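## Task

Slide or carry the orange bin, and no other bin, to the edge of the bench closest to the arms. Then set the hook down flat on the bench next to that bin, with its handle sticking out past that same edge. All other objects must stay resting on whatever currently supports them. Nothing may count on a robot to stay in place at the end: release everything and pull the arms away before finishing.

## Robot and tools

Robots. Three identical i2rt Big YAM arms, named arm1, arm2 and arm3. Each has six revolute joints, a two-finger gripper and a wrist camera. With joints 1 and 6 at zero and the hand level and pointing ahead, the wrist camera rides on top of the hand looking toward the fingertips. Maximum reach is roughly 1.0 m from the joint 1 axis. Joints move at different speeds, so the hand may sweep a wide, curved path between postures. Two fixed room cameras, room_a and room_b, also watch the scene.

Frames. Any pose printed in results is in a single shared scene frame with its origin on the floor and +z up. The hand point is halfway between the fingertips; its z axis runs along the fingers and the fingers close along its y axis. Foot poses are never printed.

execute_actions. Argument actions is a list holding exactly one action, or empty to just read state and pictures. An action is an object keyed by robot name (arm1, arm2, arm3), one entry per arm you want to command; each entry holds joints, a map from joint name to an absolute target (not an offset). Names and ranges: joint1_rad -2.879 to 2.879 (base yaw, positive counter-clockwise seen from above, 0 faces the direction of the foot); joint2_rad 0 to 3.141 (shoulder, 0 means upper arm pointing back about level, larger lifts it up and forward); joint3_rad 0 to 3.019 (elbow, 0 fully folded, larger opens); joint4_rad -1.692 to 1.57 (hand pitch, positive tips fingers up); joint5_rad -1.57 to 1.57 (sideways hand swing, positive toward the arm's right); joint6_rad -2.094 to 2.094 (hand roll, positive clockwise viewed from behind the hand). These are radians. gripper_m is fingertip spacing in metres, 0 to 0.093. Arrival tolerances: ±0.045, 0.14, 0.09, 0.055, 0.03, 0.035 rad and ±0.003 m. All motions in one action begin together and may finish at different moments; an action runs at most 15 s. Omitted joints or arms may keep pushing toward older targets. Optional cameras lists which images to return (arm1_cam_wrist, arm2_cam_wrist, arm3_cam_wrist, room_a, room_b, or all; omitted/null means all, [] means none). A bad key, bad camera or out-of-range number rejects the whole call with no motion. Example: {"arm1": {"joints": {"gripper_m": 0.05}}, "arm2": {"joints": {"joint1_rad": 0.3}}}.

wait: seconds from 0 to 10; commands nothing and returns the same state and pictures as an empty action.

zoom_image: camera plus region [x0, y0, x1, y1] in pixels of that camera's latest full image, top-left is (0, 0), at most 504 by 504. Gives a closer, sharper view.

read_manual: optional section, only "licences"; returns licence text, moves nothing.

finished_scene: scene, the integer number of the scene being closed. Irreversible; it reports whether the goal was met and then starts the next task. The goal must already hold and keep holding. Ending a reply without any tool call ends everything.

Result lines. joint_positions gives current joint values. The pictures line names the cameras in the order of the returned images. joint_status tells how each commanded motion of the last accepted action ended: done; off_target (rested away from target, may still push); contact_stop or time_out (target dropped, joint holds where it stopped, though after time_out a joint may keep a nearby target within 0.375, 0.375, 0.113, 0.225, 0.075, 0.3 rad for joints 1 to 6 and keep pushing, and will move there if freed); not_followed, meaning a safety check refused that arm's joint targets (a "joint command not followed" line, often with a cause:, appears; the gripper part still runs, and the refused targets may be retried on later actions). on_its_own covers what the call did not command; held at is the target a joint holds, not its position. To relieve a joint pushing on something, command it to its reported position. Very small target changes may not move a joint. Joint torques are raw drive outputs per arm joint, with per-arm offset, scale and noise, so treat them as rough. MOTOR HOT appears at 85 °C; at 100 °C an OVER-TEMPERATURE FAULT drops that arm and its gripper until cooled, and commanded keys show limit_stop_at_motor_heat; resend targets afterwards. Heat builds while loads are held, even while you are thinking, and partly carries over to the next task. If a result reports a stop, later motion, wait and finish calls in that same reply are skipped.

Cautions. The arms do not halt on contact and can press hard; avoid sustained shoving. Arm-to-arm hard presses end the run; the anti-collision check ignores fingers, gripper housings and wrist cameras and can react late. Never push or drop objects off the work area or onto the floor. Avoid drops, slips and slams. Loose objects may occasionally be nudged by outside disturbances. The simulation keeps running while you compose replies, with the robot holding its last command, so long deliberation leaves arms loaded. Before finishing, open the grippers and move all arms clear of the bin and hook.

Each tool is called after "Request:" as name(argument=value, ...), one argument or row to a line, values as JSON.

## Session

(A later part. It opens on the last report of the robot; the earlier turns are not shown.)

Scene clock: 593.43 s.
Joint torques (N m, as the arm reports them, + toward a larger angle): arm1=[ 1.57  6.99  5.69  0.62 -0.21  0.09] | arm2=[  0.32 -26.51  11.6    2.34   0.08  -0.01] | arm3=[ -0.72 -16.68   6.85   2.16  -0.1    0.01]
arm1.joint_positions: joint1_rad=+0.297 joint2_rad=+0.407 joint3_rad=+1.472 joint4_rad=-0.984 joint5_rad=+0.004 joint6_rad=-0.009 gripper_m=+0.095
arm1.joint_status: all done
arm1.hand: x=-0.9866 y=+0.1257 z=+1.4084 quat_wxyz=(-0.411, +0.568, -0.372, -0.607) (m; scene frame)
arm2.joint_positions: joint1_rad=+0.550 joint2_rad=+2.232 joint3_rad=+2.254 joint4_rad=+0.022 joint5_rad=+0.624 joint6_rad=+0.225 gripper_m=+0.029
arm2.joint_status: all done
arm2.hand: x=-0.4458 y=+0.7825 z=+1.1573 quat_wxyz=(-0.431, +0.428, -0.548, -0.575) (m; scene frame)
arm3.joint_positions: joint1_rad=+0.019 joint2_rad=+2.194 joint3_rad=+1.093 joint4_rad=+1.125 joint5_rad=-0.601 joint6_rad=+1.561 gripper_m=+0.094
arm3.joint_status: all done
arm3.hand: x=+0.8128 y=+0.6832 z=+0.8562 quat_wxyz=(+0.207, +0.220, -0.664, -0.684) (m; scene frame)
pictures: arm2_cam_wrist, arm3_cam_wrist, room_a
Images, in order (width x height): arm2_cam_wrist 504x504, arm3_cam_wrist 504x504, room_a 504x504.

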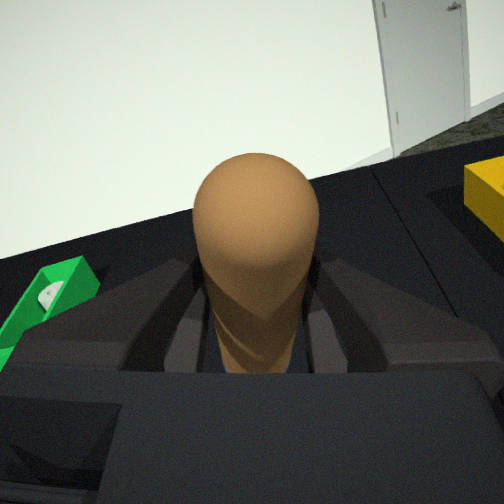

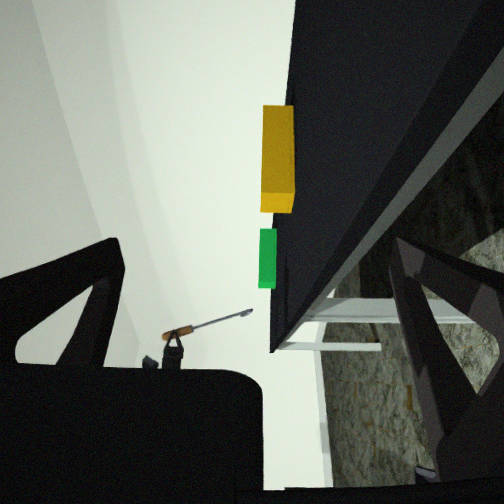

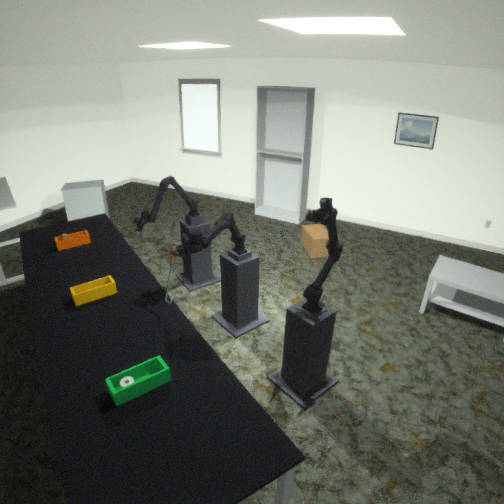

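Request:
execute_actions(
  actions=[
    {"arm2": {"joints": {"joint1_rad": -0.677, "joint4_rad": 0.12, "joint5_rad": -0.572, "joint6_rad": -0.012}}},
  ],
  cameras=["arm2_cam_wrist", "arm3_cam_wrist", "room_a", "room_b"],
)

Scene clock: 714.83 s.
Joint torques (N m, as the arm reports them, + toward a larger angle): arm1=[ 2.13  7.08  5.63  0.55 -0.22  0.05] | arm2=[  0.68 -27.28  11.61   3.53   0.15  -0.06] | arm3=[ -0.67 -16.68   6.87   2.16  -0.12  -0.01]
arm1.joint_positions: joint1_rad=+0.297 joint2_rad=+0.407 joint3_rad=+1.472 joint4_rad=-0.984 joint5_rad=+0.004 joint6_rad=-0.009 gripper_m=+0.095
arm1.joint_status: not commanded
arm1.hand: x=-0.9866 y=+0.1257 z=+1.4084 quat_wxyz=(-0.411, +0.568, -0.372, -0.608) (m; scene frame)
arm2.joint_positions: joint1_rad=-0.686 joint2_rad=+2.239 joint3_rad=+2.254 joint4_rad=+0.067 joint5_rad=-0.572 joint6_rad=-0.015 gripper_m=+0.029
arm2.joint_status: all done
arm2.hand: x=+0.4469 y=+0.8074 z=+1.1499 quat_wxyz=(-0.533, +0.490, -0.476, -0.499) (m; scene frame)
arm3.joint_positions: joint1_rad=+0.019 joint2_rad=+2.194 joint3_rad=+1.093 joint4_rad=+1.125 joint5_rad=-0.601 joint6_rad=+1.561 gripper_m=+0.094
arm3.joint_status: not commanded
arm3.hand: x=+0.8128 y=+0.6832 z=+0.8562 quat_wxyz=(+0.207, +0.220, -0.664, -0.684) (m; scene frame)
pictures: arm2_cam_wrist, arm3_cam_wrist, room_a, room_b
Images, in order (width x height): arm2_cam_wrist 504x504, arm3_cam_wrist 504x504, room_a 504x504, room_b 504x504.

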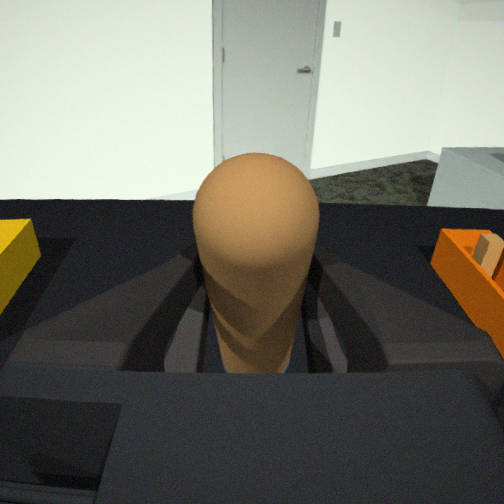

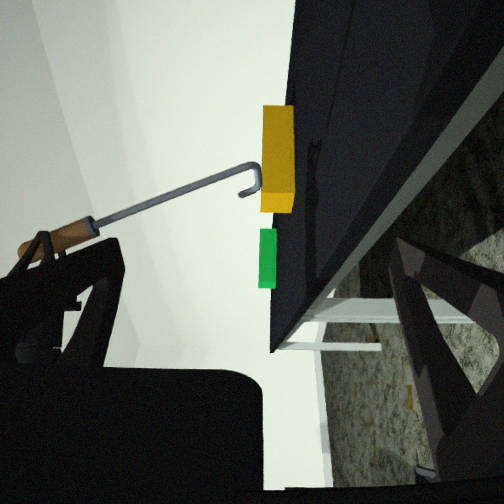

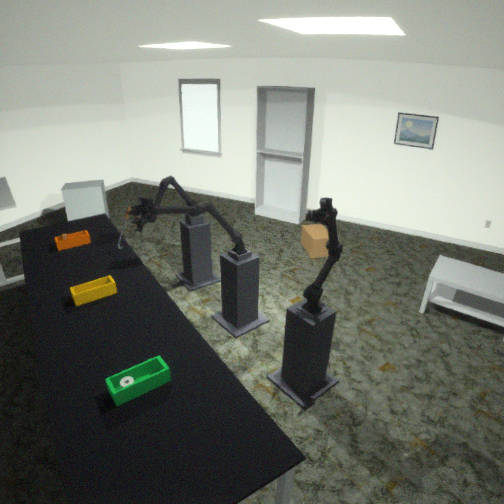

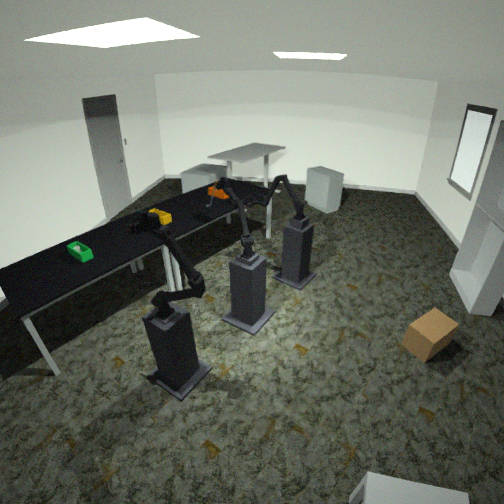

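Request:
zoom_image(
  camera="arm3_cam_wrist",
  region=[0, 140, 320, 320],
)

Region (0, 140, 320, 320) of arm3_cam_wrist's 504x504 image, scaled by 1.575, with more detail than that image has; it fills the top 284 rows of this view, and the rest is white.

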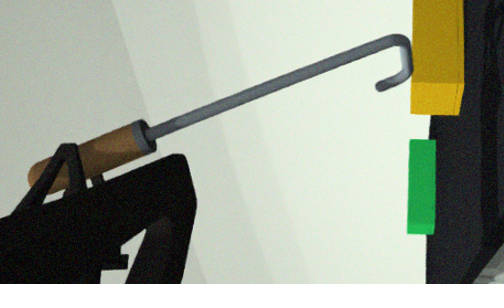

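Request:
execute_actions(
  actions=[
    {"arm2": {"joints": {"joint2_rad": 2.315}}},
  ],
  cameras=["arm2_cam_wrist", "arm3_cam_wrist"],
)

Scene clock: 835.80 s.
Joint torques (N m, as the arm reports them, + toward a larger angle): arm1=[ 1.89  7.19  5.7   0.5  -0.22  0.06] | arm2=[  0.63 -26.9   11.57   2.93   0.09  -0.1 ] | arm3=[ -0.68 -16.64   6.88   2.16  -0.1    0.  ]
arm1.joint_positions: joint1_rad=+0.297 joint2_rad=+0.407 joint3_rad=+1.472 joint4_rad=-0.984 joint5_rad=+0.004 joint6_rad=-0.009 gripper_m=+0.095
arm1.joint_status: not commanded
arm1.hand: x=-0.9866 y=+0.1257 z=+1.4084 quat_wxyz=(-0.411, +0.568, -0.372, -0.608) (m; scene frame)
arm2.joint_positions: joint1_rad=-0.686 joint2_rad=+2.337 joint3_rad=+2.254 joint4_rad=+0.085 joint5_rad=-0.570 joint6_rad=-0.011 gripper_m=+0.029
arm2.joint_status: all done
arm2.hand: x=+0.4586 y=+0.8264 z=+1.0654 quat_wxyz=(-0.505, +0.495, -0.505, -0.495) (m; scene frame)
arm3.joint_positions: joint1_rad=+0.019 joint2_rad=+2.194 joint3_rad=+1.093 joint4_rad=+1.125 joint5_rad=-0.601 joint6_rad=+1.561 gripper_m=+0.094
arm3.joint_status: not commanded
arm3.hand: x=+0.8128 y=+0.6832 z=+0.8562 quat_wxyz=(+0.207, +0.220, -0.664, -0.684) (m; scene frame)
pictures: arm2_cam_wrist, arm3_cam_wrist
Images, in order (width x height): arm2_cam_wrist 504x504, arm3_cam_wrist 504x504.

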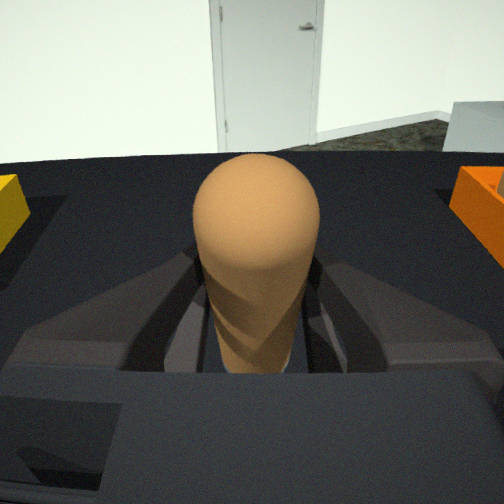

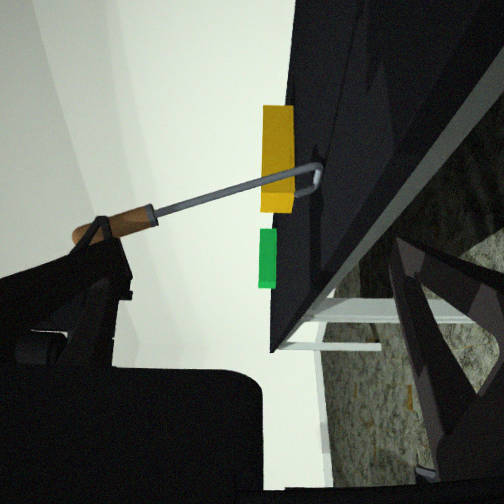

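Request:
execute_actions(
  actions=[
    {"arm2": {"joints": {"joint1_rad": -0.745, "joint3_rad": 1.81, "joint4_rad": 0.58, "joint5_rad": -0.647}}},
  ],
  cameras=["arm2_cam_wrist", "arm3_cam_wrist"],
)

Scene clock: 872.53 s.
Joint torques (N m, as the arm reports them, + toward a larger angle): arm1=[ 1.79  7.17  5.74  0.65 -0.21  0.06] | arm2=[  0.45 -21.18   7.88   2.15   0.19  -0.43] | arm3=[ -0.72 -16.72   6.81   2.12  -0.11  -0.01]
arm1.joint_positions: joint1_rad=+0.297 joint2_rad=+0.407 joint3_rad=+1.472 joint4_rad=-0.984 joint5_rad=+0.004 joint6_rad=-0.009 gripper_m=+0.095
arm1.joint_status: not commanded
arm1.hand: x=-0.9866 y=+0.1257 z=+1.4084 quat_wxyz=(-0.411, +0.568, -0.372, -0.608) (m; scene frame)
arm2.joint_positions: joint1_rad=-0.747 joint2_rad=+2.284 joint3_rad=+1.817 joint4_rad=+0.565 joint5_rad=-0.648 joint6_rad=+0.021 gripper_m=+0.029
arm2.joint_status: all done
arm2.hand: x=+0.4618 y=+0.7559 z=+0.9609 quat_wxyz=(-0.525, +0.486, -0.476, -0.511) (m; scene frame)
arm3.joint_positions: joint1_rad=+0.019 joint2_rad=+2.194 joint3_rad=+1.093 joint4_rad=+1.125 joint5_rad=-0.601 joint6_rad=+1.561 gripper_m=+0.094
arm3.joint_status: not commanded
arm3.hand: x=+0.8128 y=+0.6832 z=+0.8562 quat_wxyz=(+0.207, +0.220, -0.664, -0.684) (m; scene frame)
pictures: arm2_cam_wrist, arm3_cam_wrist
Images, in order (width x height): arm2_cam_wrist 504x504, arm3_cam_wrist 504x504.

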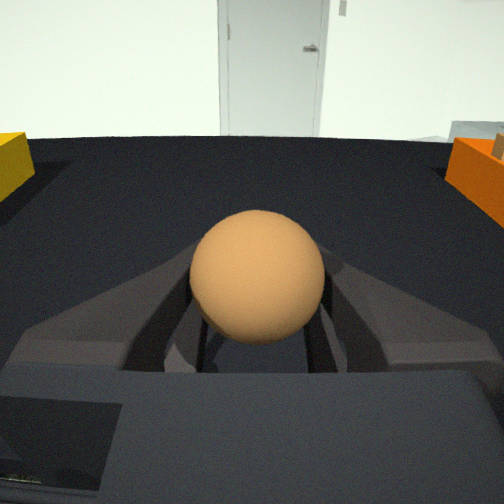

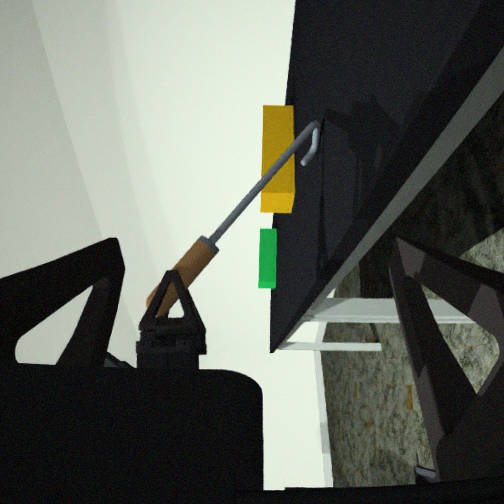

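Request:
execute_actions(
  actions=[
    {"arm2": {"joints": {"joint1_rad": -0.733, "joint2_rad": 2.43, "joint3_rad": 1.905, "joint4_rad": 0.415, "joint5_rad": -0.626, "joint6_rad": -0.12}}},
  ],
  cameras=["arm2_cam_wrist", "arm3_cam_wrist"],
)

Scene clock: 889.63 s.
Joint torques (N m, as the arm reports them, + toward a larger angle): arm1=[ 1.7   7.3   5.65  0.57 -0.21  0.06] | arm2=[  0.75 -24.55  10.83   1.24   0.11  -0.35] | arm3=[ -0.58 -16.66   6.83   2.15  -0.1   -0.01]
arm1.joint_positions: joint1_rad=+0.297 joint2_rad=+0.407 joint3_rad=+1.472 joint4_rad=-0.984 joint5_rad=+0.004 joint6_rad=-0.009 gripper_m=+0.095
arm1.joint_status: not commanded
arm1.hand: x=-0.9866 y=+0.1257 z=+1.4084 quat_wxyz=(-0.411, +0.568, -0.372, -0.608) (m; scene frame)
arm2.joint_positions: joint1_rad=-0.742 joint2_rad=+2.434 joint3_rad=+1.868 joint4_rad=+0.427 joint5_rad=-0.627 joint6_rad=-0.095 gripper_m=+0.029
arm2.joint_status: all done
arm2.hand: x=+0.4678 y=+0.7680 z=+0.8304 quat_wxyz=(-0.473, +0.524, -0.532, -0.467) (m; scene frame)
arm3.joint_positions: joint1_rad=+0.019 joint2_rad=+2.194 joint3_rad=+1.093 joint4_rad=+1.125 joint5_rad=-0.601 joint6_rad=+1.561 gripper_m=+0.094
arm3.joint_status: not commanded
arm3.hand: x=+0.8128 y=+0.6832 z=+0.8562 quat_wxyz=(+0.207, +0.220, -0.664, -0.684) (m; scene frame)
pictures: arm2_cam_wrist, arm3_cam_wrist
Images, in order (width x height): arm2_cam_wrist 504x504, arm3_cam_wrist 504x504.

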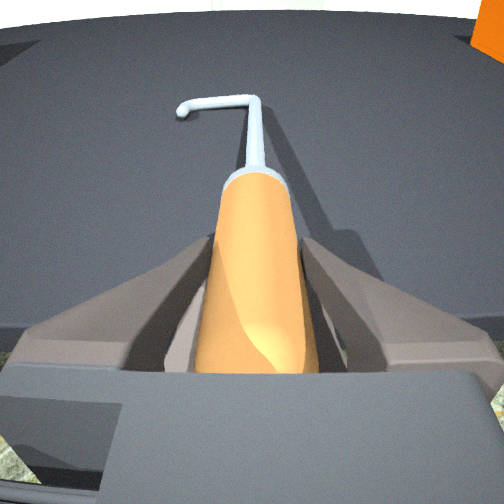

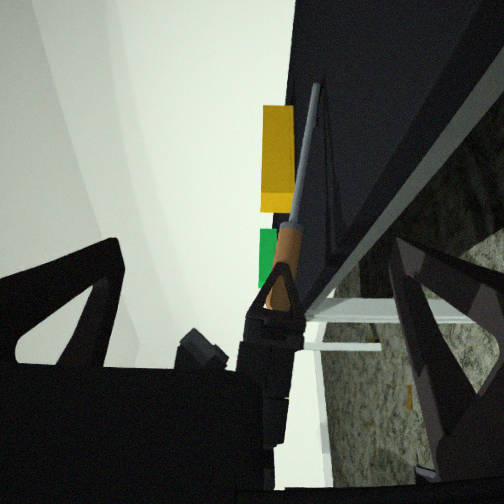

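Request:
zoom_image(
  camera="arm3_cam_wrist",
  region=[220, 200, 380, 360],
)

Region (220, 200, 380, 360) of arm3_cam_wrist's 504x504 image, scaled by 3.150, with more detail than that image has.

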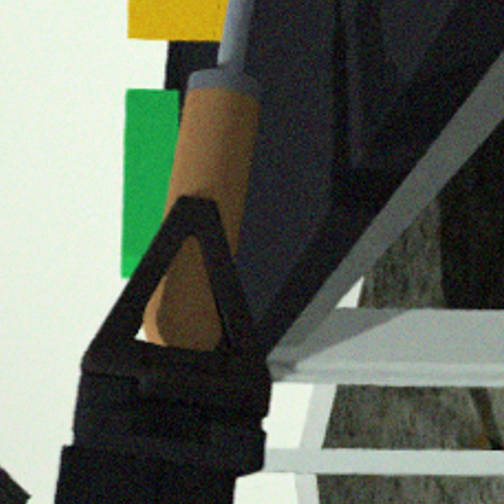

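Request:
execute_actions(
  actions=[
    {"arm2": {"joints": {"joint2_rad": 2.49}}},
  ],
  cameras=["arm2_cam_wrist", "arm3_cam_wrist"],
)

Scene clock: 907.30 s.
Joint torques (N m, as the arm reports them, + toward a larger angle): arm1=[ 1.67  7.37  5.65  0.56 -0.22  0.07] | arm2=[  0.81 -22.6   10.76   1.3    0.09  -0.36] | arm3=[ -0.76 -16.54   6.83   2.12  -0.1    0.  ]
arm1.joint_positions: joint1_rad=+0.297 joint2_rad=+0.407 joint3_rad=+1.472 joint4_rad=-0.984 joint5_rad=+0.004 joint6_rad=-0.009 gripper_m=+0.095
arm1.joint_status: not commanded
arm1.hand: x=-0.9866 y=+0.1257 z=+1.4084 quat_wxyz=(-0.411, +0.568, -0.372, -0.608) (m; scene frame)
arm2.joint_positions: joint1_rad=-0.742 joint2_rad=+2.465 joint3_rad=+1.868 joint4_rad=+0.427 joint5_rad=-0.627 joint6_rad=-0.095 gripper_m=+0.029
arm2.joint_status: all done
arm2.hand: x=+0.4664 y=+0.7666 z=+0.8037 quat_wxyz=(-0.462, +0.526, -0.542, -0.465) (m; scene frame)
arm3.joint_positions: joint1_rad=+0.019 joint2_rad=+2.194 joint3_rad=+1.093 joint4_rad=+1.125 joint5_rad=-0.601 joint6_rad=+1.561 gripper_m=+0.094
arm3.joint_status: not commanded
arm3.hand: x=+0.8128 y=+0.6832 z=+0.8562 quat_wxyz=(+0.207, +0.220, -0.664, -0.684) (m; scene frame)
pictures: arm2_cam_wrist, arm3_cam_wrist
Images, in order (width x height): arm2_cam_wrist 504x504, arm3_cam_wrist 504x504.

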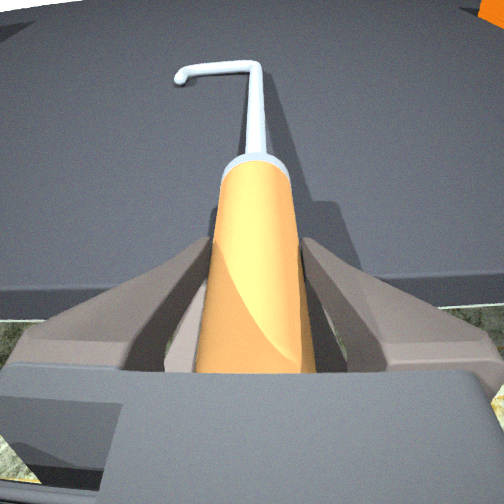

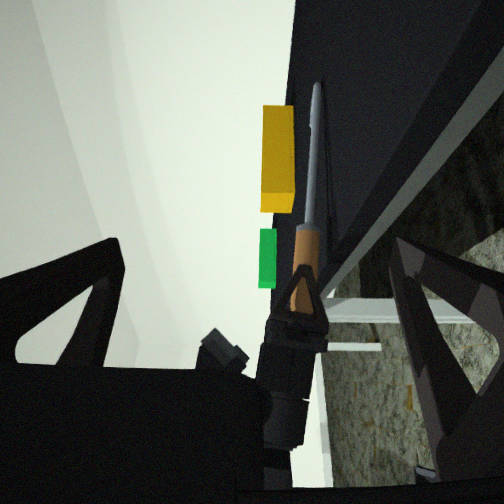

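Request:
execute_actions(
  actions=[],
)

Scene clock: 939.03 s.
Joint torques (N m, as the arm reports them, + toward a larger angle): arm1=[ 1.63  7.07  5.78  0.55 -0.21  0.06] | arm2=[  0.91 -22.56  10.69   1.26   0.09  -0.36] | arm3=[ -0.69 -16.66   6.87   2.14  -0.11  -0.01]
arm1.joint_positions: joint1_rad=+0.297 joint2_rad=+0.407 joint3_rad=+1.472 joint4_rad=-0.984 joint5_rad=+0.004 joint6_rad=-0.009 gripper_m=+0.095
arm1.joint_status: not commanded
arm1.hand: x=-0.9866 y=+0.1257 z=+1.4084 quat_wxyz=(-0.411, +0.568, -0.372, -0.608) (m; scene frame)
arm2.joint_positions: joint1_rad=-0.742 joint2_rad=+2.465 joint3_rad=+1.868 joint4_rad=+0.427 joint5_rad=-0.627 joint6_rad=-0.095 gripper_m=+0.029
arm2.joint_status: all done
arm2.hand: x=+0.4664 y=+0.7666 z=+0.8037 quat_wxyz=(-0.462, +0.526, -0.542, -0.465) (m; scene frame)
arm3.joint_positions: joint1_rad=+0.019 joint2_rad=+2.194 joint3_rad=+1.093 joint4_rad=+1.125 joint5_rad=-0.601 joint6_rad=+1.561 gripper_m=+0.094
arm3.joint_status: not commanded
arm3.hand: x=+0.8128 y=+0.6832 z=+0.8562 quat_wxyz=(+0.207, +0.220, -0.664, -0.684) (m; scene frame)
pictures: arm1_cam_wrist, arm2_cam_wrist, arm3_cam_wrist, room_a, room_b
Images, in order (width x height): arm1_cam_wrist 504x504, arm2_cam_wrist 504x504, arm3_cam_wrist 504x504, room_a 504x504, room_b 504x504.

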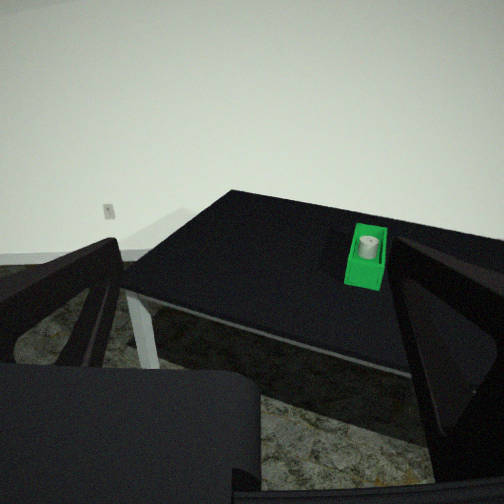

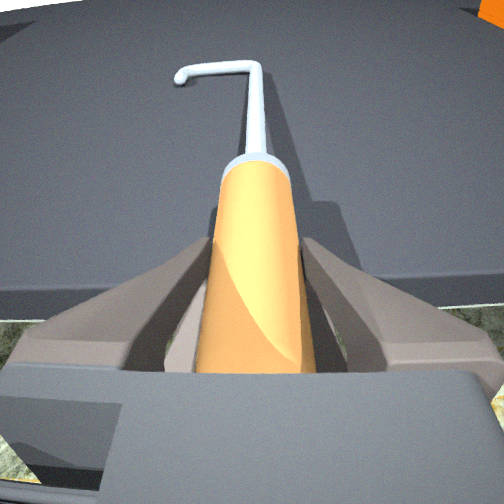

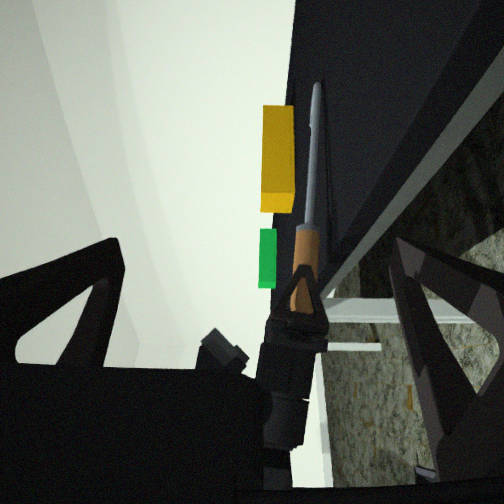

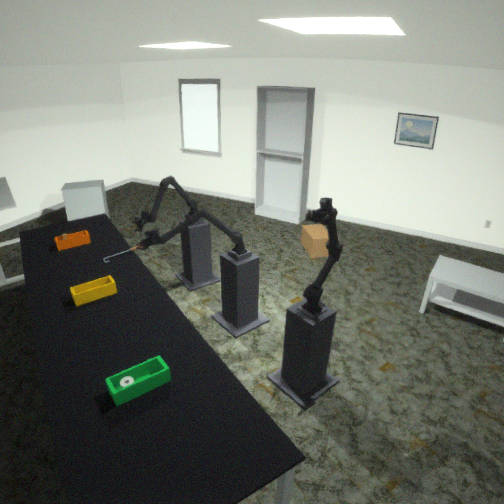

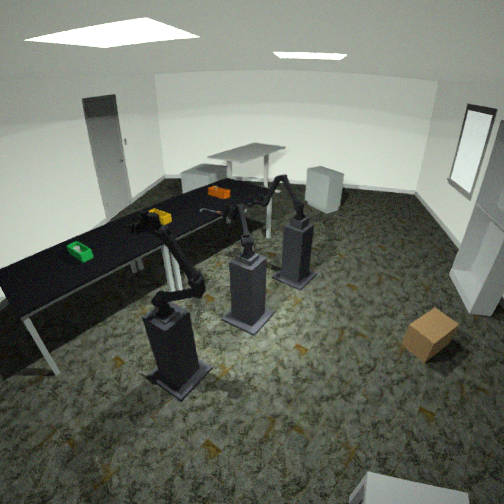

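Request:
execute_actions(
  actions=[
    {"arm2": {"joints": {"joint2_rad": 2.52}}},
  ],
  cameras=["arm2_cam_wrist", "arm3_cam_wrist"],
)

Scene clock: 943.37 s.
Joint torques (N m, as the arm reports them, + toward a larger angle): arm1=[ 1.81  7.13  5.7   0.62 -0.22  0.07] | arm2=[  0.72 -21.61  10.6    1.21   0.12  -0.33] | arm3=[ -0.58 -16.58   6.84   2.16  -0.11  -0.01]
arm1.joint_positions: joint1_rad=+0.297 joint2_rad=+0.407 joint3_rad=+1.472 joint4_rad=-0.984 joint5_rad=+0.004 joint6_rad=-0.009 gripper_m=+0.095
arm1.joint_status: not commanded
arm1.hand: x=-0.9866 y=+0.1257 z=+1.4084 quat_wxyz=(-0.411, +0.568, -0.372, -0.608) (m; scene frame)
arm2.joint_positions: joint1_rad=-0.742 joint2_rad=+2.485 joint3_rad=+1.868 joint4_rad=+0.428 joint5_rad=-0.627 joint6_rad=-0.098 gripper_m=+0.029
arm2.joint_status: all done
arm2.hand: x=+0.4652 y=+0.7654 z=+0.7868 quat_wxyz=(-0.455, +0.528, -0.547, -0.464) (m; scene frame)
arm3.joint_positions: joint1_rad=+0.019 joint2_rad=+2.194 joint3_rad=+1.093 joint4_rad=+1.125 joint5_rad=-0.601 joint6_rad=+1.561 gripper_m=+0.094
arm3.joint_status: not commanded
arm3.hand: x=+0.8128 y=+0.6832 z=+0.8562 quat_wxyz=(+0.207, +0.220, -0.664, -0.684) (m; scene frame)
pictures: arm2_cam_wrist, arm3_cam_wrist
Images, in order (width x height): arm2_cam_wrist 504x504, arm3_cam_wrist 504x504.

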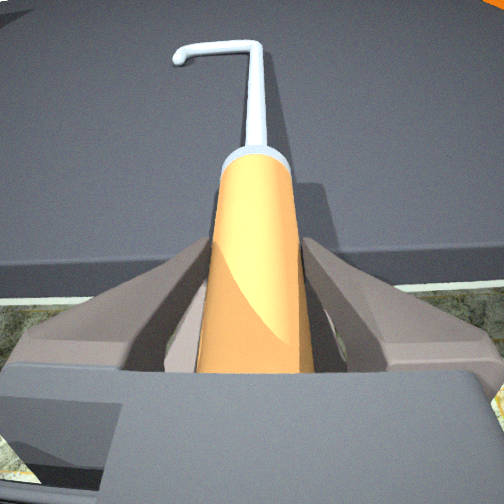

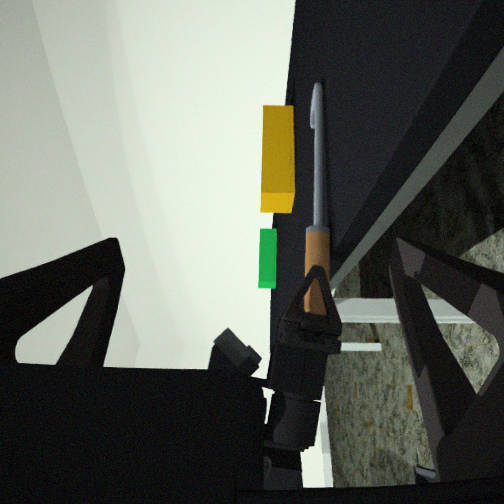

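Request:
execute_actions(
  actions=[
    {"arm2": {"joints": {"gripper_m": 0.093}}},
  ],
  cameras=["arm2_cam_wrist", "arm3_cam_wrist"],
)

Scene clock: 946.63 s.
Joint torques (N m, as the arm reports them, + toward a larger angle): arm1=[ 1.83  7.11  5.71  0.56 -0.22  0.04] | arm2=[  0.76 -21.83  10.64   1.23   0.11  -0.22] | arm3=[ -0.61 -16.64   6.85   2.15  -0.1   -0.01]
arm1.joint_positions: joint1_rad=+0.297 joint2_rad=+0.407 joint3_rad=+1.472 joint4_rad=-0.984 joint5_rad=+0.004 joint6_rad=-0.009 gripper_m=+0.095
arm1.joint_status: not commanded
arm1.hand: x=-0.9866 y=+0.1257 z=+1.4084 quat_wxyz=(-0.411, +0.568, -0.372, -0.608) (m; scene frame)
arm2.joint_positions: joint1_rad=-0.742 joint2_rad=+2.486 joint3_rad=+1.868 joint4_rad=+0.428 joint5_rad=-0.627 joint6_rad=-0.108 gripper_m=+0.093
arm2.joint_status: all done
arm2.hand: x=+0.4651 y=+0.7653 z=+0.7858 quat_wxyz=(-0.457, +0.531, -0.545, -0.461) (m; scene frame)
arm3.joint_positions: joint1_rad=+0.019 joint2_rad=+2.194 joint3_rad=+1.093 joint4_rad=+1.125 joint5_rad=-0.601 joint6_rad=+1.561 gripper_m=+0.094
arm3.joint_status: not commanded
arm3.hand: x=+0.8128 y=+0.6832 z=+0.8562 quat_wxyz=(+0.207, +0.220, -0.664, -0.684) (m; scene frame)
pictures: arm2_cam_wrist, arm3_cam_wrist
Images, in order (width x height): arm2_cam_wrist 504x504, arm3_cam_wrist 504x504.

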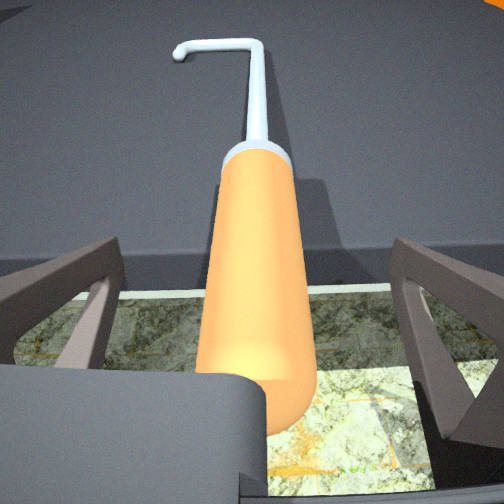

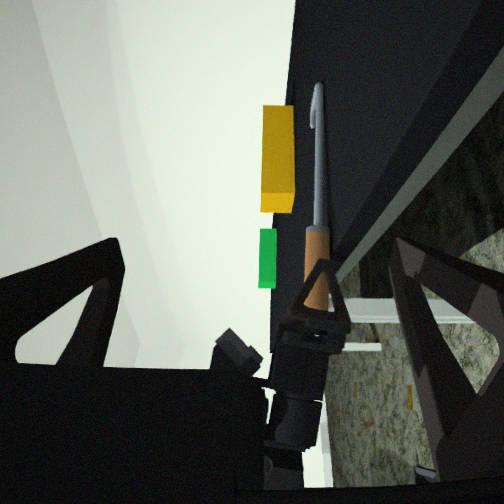

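Request:
zoom_image(
  camera="arm2_cam_wrist",
  region=[100, 200, 420, 504],
)

Request:
zoom_image(
  camera="arm3_cam_wrist",
  region=[230, 200, 430, 400],
)

Region (100, 200, 420, 504) of arm2_cam_wrist's 504x504 image, scaled by 1.575, with more detail than that image has; it fills the top 479 rows of this view, and the rest is white.

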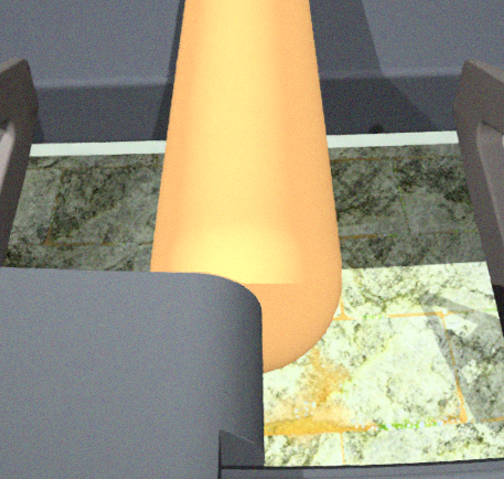

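Region (230, 200, 430, 400) of arm3_cam_wrist's 504x504 image, scaled by 2.520, with more detail than that image has.

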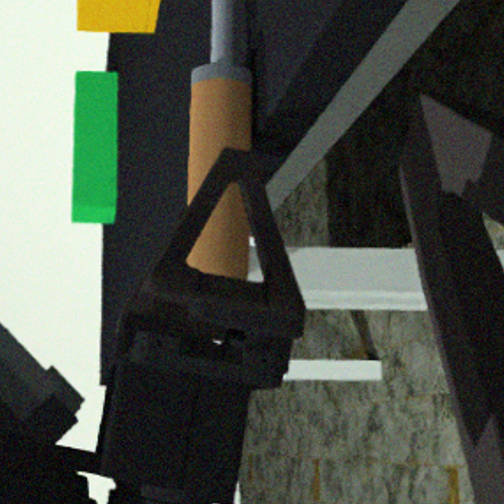

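Request:
execute_actions(
  actions=[
    {"arm2": {"joints": {"joint2_rad": 1.5}}, "arm3": {"joints": {"joint3_rad": 1.925, "joint4_rad": 0.648, "joint5_rad": 0.655, "joint6_rad": 0.03}}},
  ],
  cameras=["arm2_cam_wrist", "arm3_cam_wrist", "room_b"],
)

Scene clock: 1068.77 s.
Joint torques (N m, as the arm reports them, + toward a larger angle): arm1=[ 1.92  7.1   5.72  0.64 -0.2   0.04] | arm2=[  0.7  -13.85   8.66   0.75   0.35  -0.17] | arm3=[ -0.71 -22.1   11.79   0.69   0.01  -0.09]
arm1.joint_positions: joint1_rad=+0.297 joint2_rad=+0.407 joint3_rad=+1.472 joint4_rad=-0.984 joint5_rad=+0.004 joint6_rad=-0.009 gripper_m=+0.095
arm1.joint_status: not commanded
arm1.hand: x=-0.9866 y=+0.1257 z=+1.4084 quat_wxyz=(-0.411, +0.568, -0.372, -0.608) (m; scene frame)
arm2.joint_positions: joint1_rad=-0.742 joint2_rad=+1.513 joint3_rad=+1.899 joint4_rad=+0.420 joint5_rad=-0.625 joint6_rad=-0.108 gripper_m=+0.093
arm2.joint_status: all done
arm2.hand: x=+0.2859 y=+0.5168 z=+1.5534 quat_wxyz=(-0.763, +0.422, -0.174, -0.458) (m; scene frame)
arm3.joint_positions: joint1_rad=+0.019 joint2_rad=+2.195 joint3_rad=+1.878 joint4_rad=+0.658 joint5_rad=+0.651 joint6_rad=+0.040 gripper_m=+0.094
arm3.joint_status: all done
arm3.hand: x=+1.0115 y=+0.8587 z=+1.1431 quat_wxyz=(-0.667, +0.194, -0.573, -0.435) (m; scene frame)
pictures: arm2_cam_wrist, arm3_cam_wrist, room_b
Images, in order (width x height): arm2_cam_wrist 504x504, arm3_cam_wrist 504x504, room_b 504x504.

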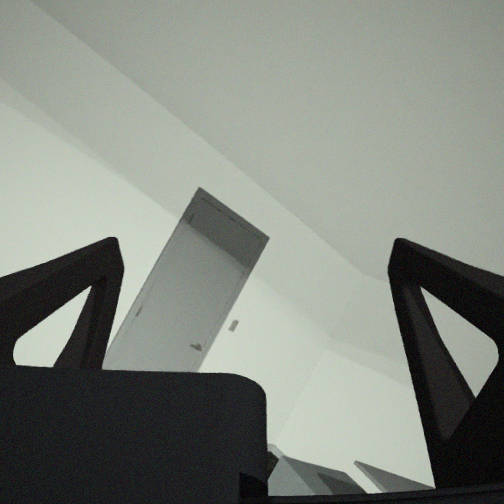

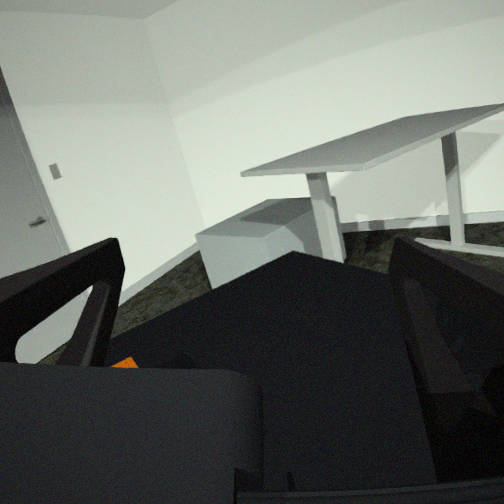

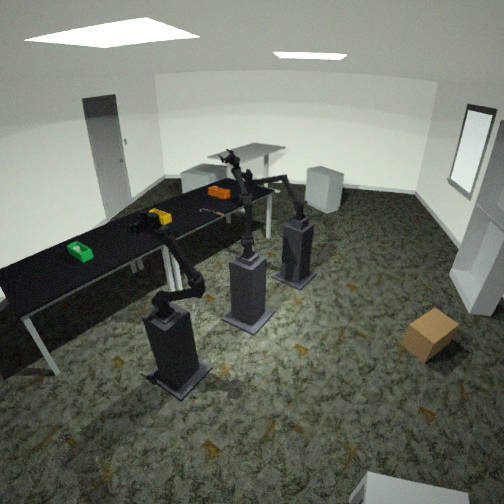

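Request:
execute_actions(
  actions=[
    {"arm2": {"joints": {"joint1_rad": -0.1, "joint2_rad": 1.93, "joint3_rad": 0.92, "joint4_rad": 1.03, "joint5_rad": 0.5, "joint6_rad": -1.57}}, "arm3": {"joints": {"joint1_rad": 0.658, "joint2_rad": 2.5, "joint3_rad": 1.945}}},
  ],
  cameras=["arm2_cam_wrist", "arm3_cam_wrist", "room_b"],
)

Scene clock: 1094.10 s.
Joint torques (N m, as the arm reports them, + toward a larger angle): arm1=[ 2.07  7.3   5.76  0.6  -0.21  0.05] | arm2=[  0.63 -16.12   5.14   2.53   0.17  -0.14] | arm3=[ -0.73 -25.01   9.07   1.48   0.02  -0.07]
arm1.joint_positions: joint1_rad=+0.297 joint2_rad=+0.407 joint3_rad=+1.472 joint4_rad=-0.984 joint5_rad=+0.004 joint6_rad=-0.009 gripper_m=+0.095
arm1.joint_status: not commanded
arm1.hand: x=-0.9866 y=+0.1257 z=+1.4084 quat_wxyz=(-0.411, +0.568, -0.372, -0.608) (m; scene frame)
arm2.joint_positions: joint1_rad=-0.106 joint2_rad=+1.937 joint3_rad=+0.928 joint4_rad=+1.008 joint5_rad=+0.499 joint6_rad=-1.558 gripper_m=+0.093
arm2.joint_status: all done
arm2.hand: x=+0.1032 y=+0.6479 z=+0.8813 quat_wxyz=(-0.683, +0.686, -0.187, +0.170) (m; scene frame)
arm3.joint_positions: joint1_rad=+0.663 joint2_rad=+2.512 joint3_rad=+1.927 joint4_rad=+0.642 joint5_rad=+0.654 joint6_rad=+0.037 gripper_m=+0.094
arm3.joint_status: all done
arm3.hand: x=+0.4537 y=+0.7714 z=+0.8925 quat_wxyz=(-0.493, +0.471, -0.504, -0.530) (m; scene frame)
pictures: arm2_cam_wrist, arm3_cam_wrist, room_b
Images, in order (width x height): arm2_cam_wrist 504x504, arm3_cam_wrist 504x504, room_b 504x504.

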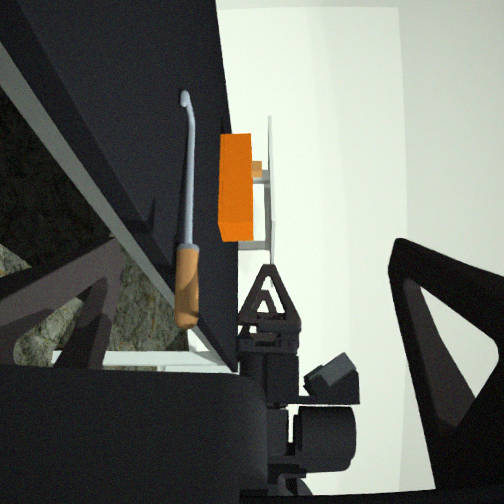

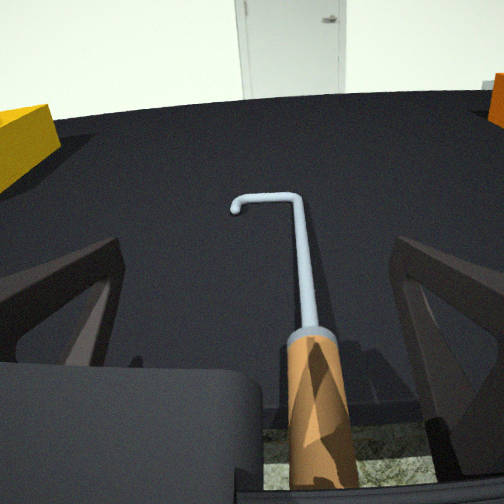

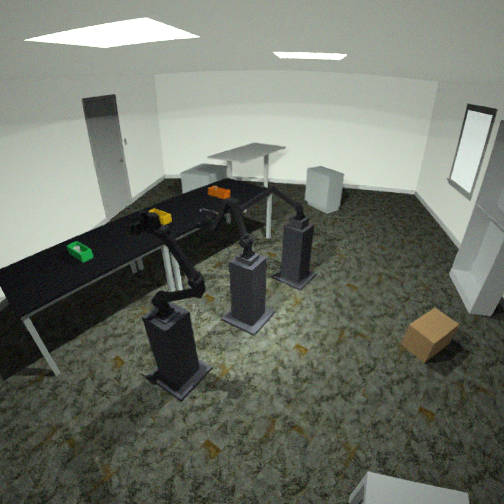

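Request:
execute_actions(
  actions=[
    {"arm3": {"joints": {"joint1_rad": 0.635, "joint2_rad": 2.59, "joint5_rad": 0.678}}},
  ],
  cameras=["arm2_cam_wrist", "arm3_cam_wrist"],
)

Scene clock: 1156.97 s.
Joint torques (N m, as the arm reports them, + toward a larger angle): arm1=[ 1.76  7.12  5.71  0.58 -0.22  0.07] | arm2=[  0.58 -16.09   5.13   2.5    0.17  -0.13] | arm3=[ -1.19 -23.09   8.92   1.35   0.14  -0.07]
arm1.joint_positions: joint1_rad=+0.297 joint2_rad=+0.407 joint3_rad=+1.472 joint4_rad=-0.984 joint5_rad=+0.004 joint6_rad=-0.009 gripper_m=+0.095
arm1.joint_status: not commanded
arm1.hand: x=-0.9866 y=+0.1257 z=+1.4084 quat_wxyz=(-0.411, +0.568, -0.372, -0.608) (m; scene frame)
arm2.joint_positions: joint1_rad=-0.106 joint2_rad=+1.937 joint3_rad=+0.928 joint4_rad=+1.008 joint5_rad=+0.499 joint6_rad=-1.558 gripper_m=+0.093
arm2.joint_status: not commanded
arm2.hand: x=+0.1032 y=+0.6479 z=+0.8813 quat_wxyz=(-0.683, +0.686, -0.187, +0.170) (m; scene frame)
arm3.joint_positions: joint1_rad=+0.638 joint2_rad=+2.581 joint3_rad=+1.927 joint4_rad=+0.642 joint5_rad=+0.675 joint6_rad=+0.037 gripper_m=+0.094
arm3.joint_status: all done
arm3.hand: x=+0.4797 y=+0.7797 z=+0.8327 quat_wxyz=(-0.502, +0.484, -0.519, -0.495) (m; scene frame)
pictures: arm2_cam_wrist, arm3_cam_wrist
Images, in order (width x height): arm2_cam_wrist 504x504, arm3_cam_wrist 504x504.

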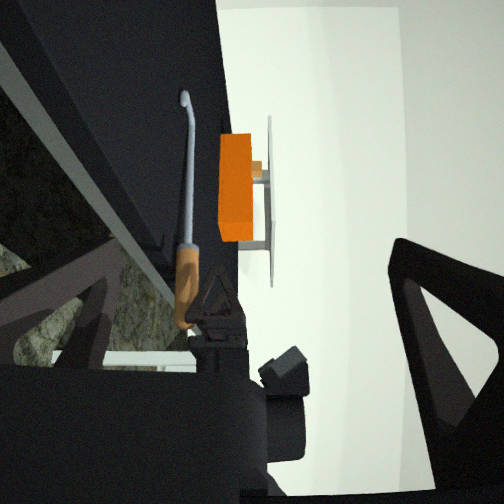

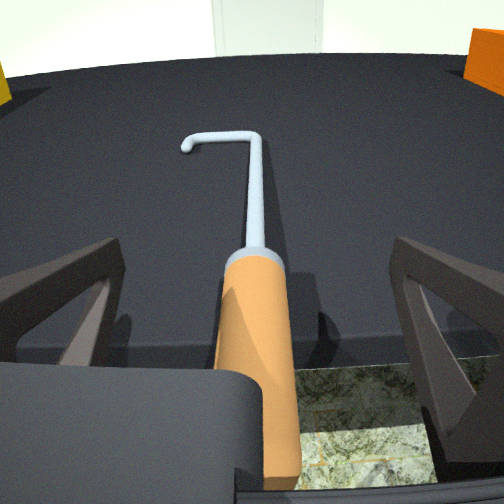

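Request:
zoom_image(
  camera="arm2_cam_wrist",
  region=[130, 220, 310, 400],
)

Region (130, 220, 310, 400) of arm2_cam_wrist's 504x504 image, scaled by 2.800, with more detail than that image has.

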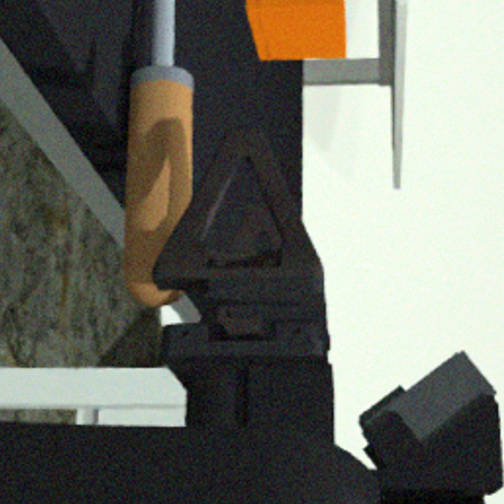

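Request:
execute_actions(
  actions=[
    {"arm3": {"joints": {"joint1_rad": 0.653, "joint3_rad": 1.875, "joint5_rad": 0.69}}},
  ],
  cameras=["arm2_cam_wrist", "arm3_cam_wrist"],
)

Scene clock: 1216.87 s.
Joint torques (N m, as the arm reports them, + toward a larger angle): arm1=[ 1.93  7.33  5.73  0.57 -0.22  0.08] | arm2=[  0.58 -16.04   5.12   2.54   0.16  -0.12] | arm3=[  0.35 -22.86   7.49   1.63   0.18  -0.07]
arm1.joint_positions: joint1_rad=+0.297 joint2_rad=+0.407 joint3_rad=+1.472 joint4_rad=-0.984 joint5_rad=+0.004 joint6_rad=-0.009 gripper_m=+0.095
arm1.joint_status: not commanded
arm1.hand: x=-0.9866 y=+0.1257 z=+1.4084 quat_wxyz=(-0.411, +0.568, -0.372, -0.608) (m; scene frame)
arm2.joint_positions: joint1_rad=-0.106 joint2_rad=+1.937 joint3_rad=+0.928 joint4_rad=+1.008 joint5_rad=+0.499 joint6_rad=-1.558 gripper_m=+0.093
arm2.joint_status: not commanded
arm2.hand: x=+0.1032 y=+0.6479 z=+0.8813 quat_wxyz=(-0.683, +0.686, -0.187, +0.170) (m; scene frame)
arm3.joint_positions: joint1_rad=+0.644 joint2_rad=+2.581 joint3_rad=+1.873 joint4_rad=+0.642 joint5_rad=+0.687 joint6_rad=+0.037 gripper_m=+0.094
arm3.joint_status: all done
arm3.hand: x=+0.4848 y=+0.7659 z=+0.8054 quat_wxyz=(-0.501, +0.501, -0.523, -0.474) (m; scene frame)
pictures: arm2_cam_wrist, arm3_cam_wrist
Images, in order (width x height): arm2_cam_wrist 504x504, arm3_cam_wrist 504x504.

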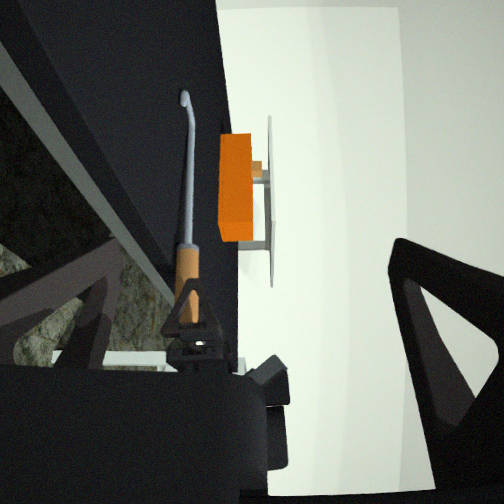

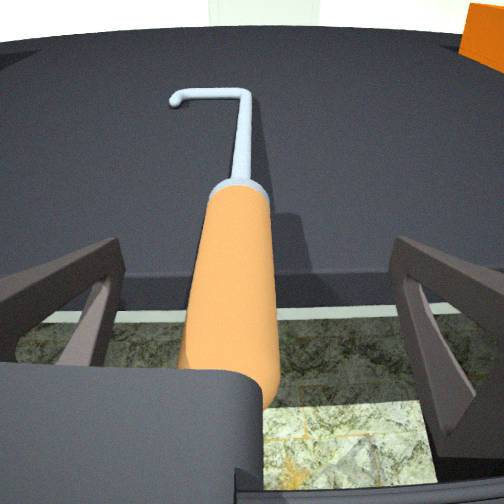

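Request:
execute_actions(
  actions=[
    {"arm3": {"joints": {"joint1_rad": 0.661, "joint2_rad": 2.615}}},
  ],
  cameras=["arm2_cam_wrist", "arm3_cam_wrist"],
)

Scene clock: 1238.40 s.
Joint torques (N m, as the arm reports them, + toward a larger angle): arm1=[ 1.72  7.35  5.72  0.58 -0.2   0.06] | arm2=[  0.6  -16.12   5.13   2.52   0.17  -0.13] | arm3=[  0.3  -21.53   7.44   1.53   0.17  -0.07]
arm1.joint_positions: joint1_rad=+0.297 joint2_rad=+0.407 joint3_rad=+1.472 joint4_rad=-0.984 joint5_rad=+0.004 joint6_rad=-0.009 gripper_m=+0.095
arm1.joint_status: not commanded
arm1.hand: x=-0.9866 y=+0.1257 z=+1.4084 quat_wxyz=(-0.411, +0.568, -0.372, -0.608) (m; scene frame)
arm2.joint_positions: joint1_rad=-0.106 joint2_rad=+1.937 joint3_rad=+0.928 joint4_rad=+1.008 joint5_rad=+0.499 joint6_rad=-1.558 gripper_m=+0.093
arm2.joint_status: not commanded
arm2.hand: x=+0.1032 y=+0.6479 z=+0.8813 quat_wxyz=(-0.683, +0.686, -0.187, +0.170) (m; scene frame)
arm3.joint_positions: joint1_rad=+0.653 joint2_rad=+2.587 joint3_rad=+1.873 joint4_rad=+0.642 joint5_rad=+0.687 joint6_rad=+0.037 gripper_m=+0.094
arm3.joint_status: all done
arm3.hand: x=+0.4785 y=+0.7616 z=+0.8005 quat_wxyz=(-0.498, +0.505, -0.521, -0.474) (m; scene frame)
pictures: arm2_cam_wrist, arm3_cam_wrist
Images, in order (width x height): arm2_cam_wrist 504x504, arm3_cam_wrist 504x504.

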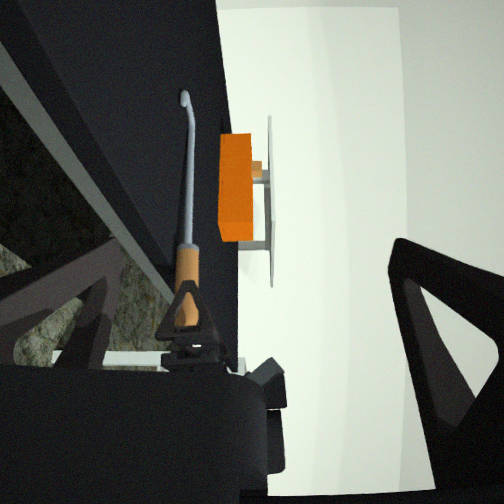

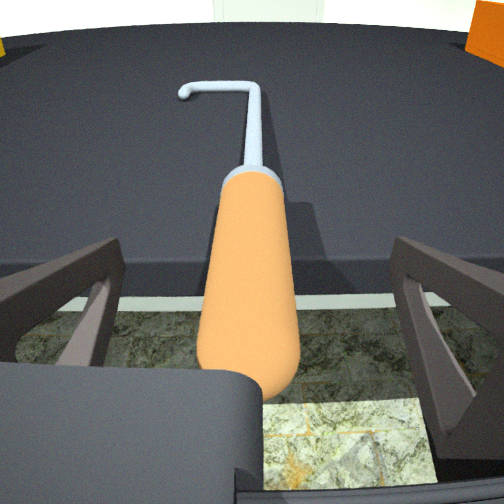

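Request:
execute_actions(
  actions=[
    {"arm3": {"joints": {"joint2_rad": 2.63}}},
  ],
  cameras=["arm2_cam_wrist", "arm3_cam_wrist"],
)

Scene clock: 1248.07 s.
Joint torques (N m, as the arm reports them, + toward a larger angle): arm1=[ 1.57  7.1   5.72  0.51 -0.21  0.05] | arm2=[  0.57 -16.08   5.15   2.52   0.17  -0.12] | arm3=[ -0.28 -21.42   7.44   1.5    0.19  -0.06]
arm1.joint_positions: joint1_rad=+0.297 joint2_rad=+0.407 joint3_rad=+1.472 joint4_rad=-0.984 joint5_rad=+0.004 joint6_rad=-0.009 gripper_m=+0.095
arm1.joint_status: not commanded
arm1.hand: x=-0.9866 y=+0.1257 z=+1.4084 quat_wxyz=(-0.411, +0.568, -0.372, -0.608) (m; scene frame)
arm2.joint_positions: joint1_rad=-0.106 joint2_rad=+1.937 joint3_rad=+0.928 joint4_rad=+1.008 joint5_rad=+0.499 joint6_rad=-1.558 gripper_m=+0.093
arm2.joint_status: not commanded
arm2.hand: x=+0.1032 y=+0.6479 z=+0.8813 quat_wxyz=(-0.683, +0.686, -0.187, +0.170) (m; scene frame)
arm3.joint_positions: joint1_rad=+0.653 joint2_rad=+2.606 joint3_rad=+1.873 joint4_rad=+0.642 joint5_rad=+0.687 joint6_rad=+0.037 gripper_m=+0.094
arm3.joint_status: all done
arm3.hand: x=+0.4801 y=+0.7595 z=+0.7839 quat_wxyz=(-0.498, +0.512, -0.522, -0.467) (m; scene frame)
pictures: arm2_cam_wrist, arm3_cam_wrist
Images, in order (width x height): arm2_cam_wrist 504x504, arm3_cam_wrist 504x504.

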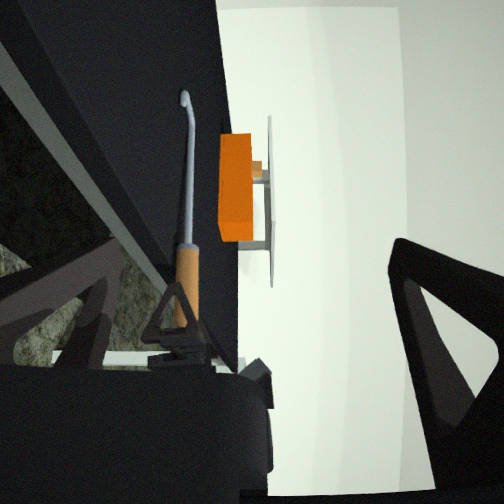

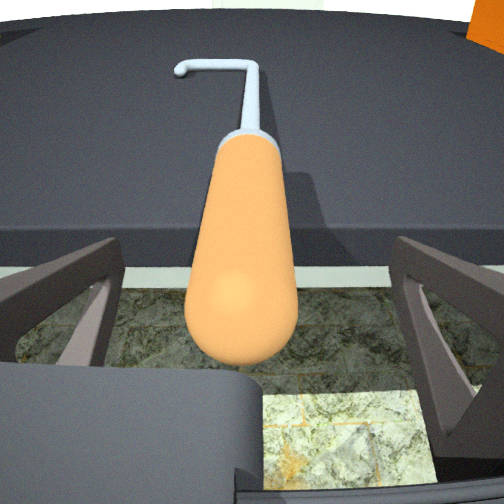

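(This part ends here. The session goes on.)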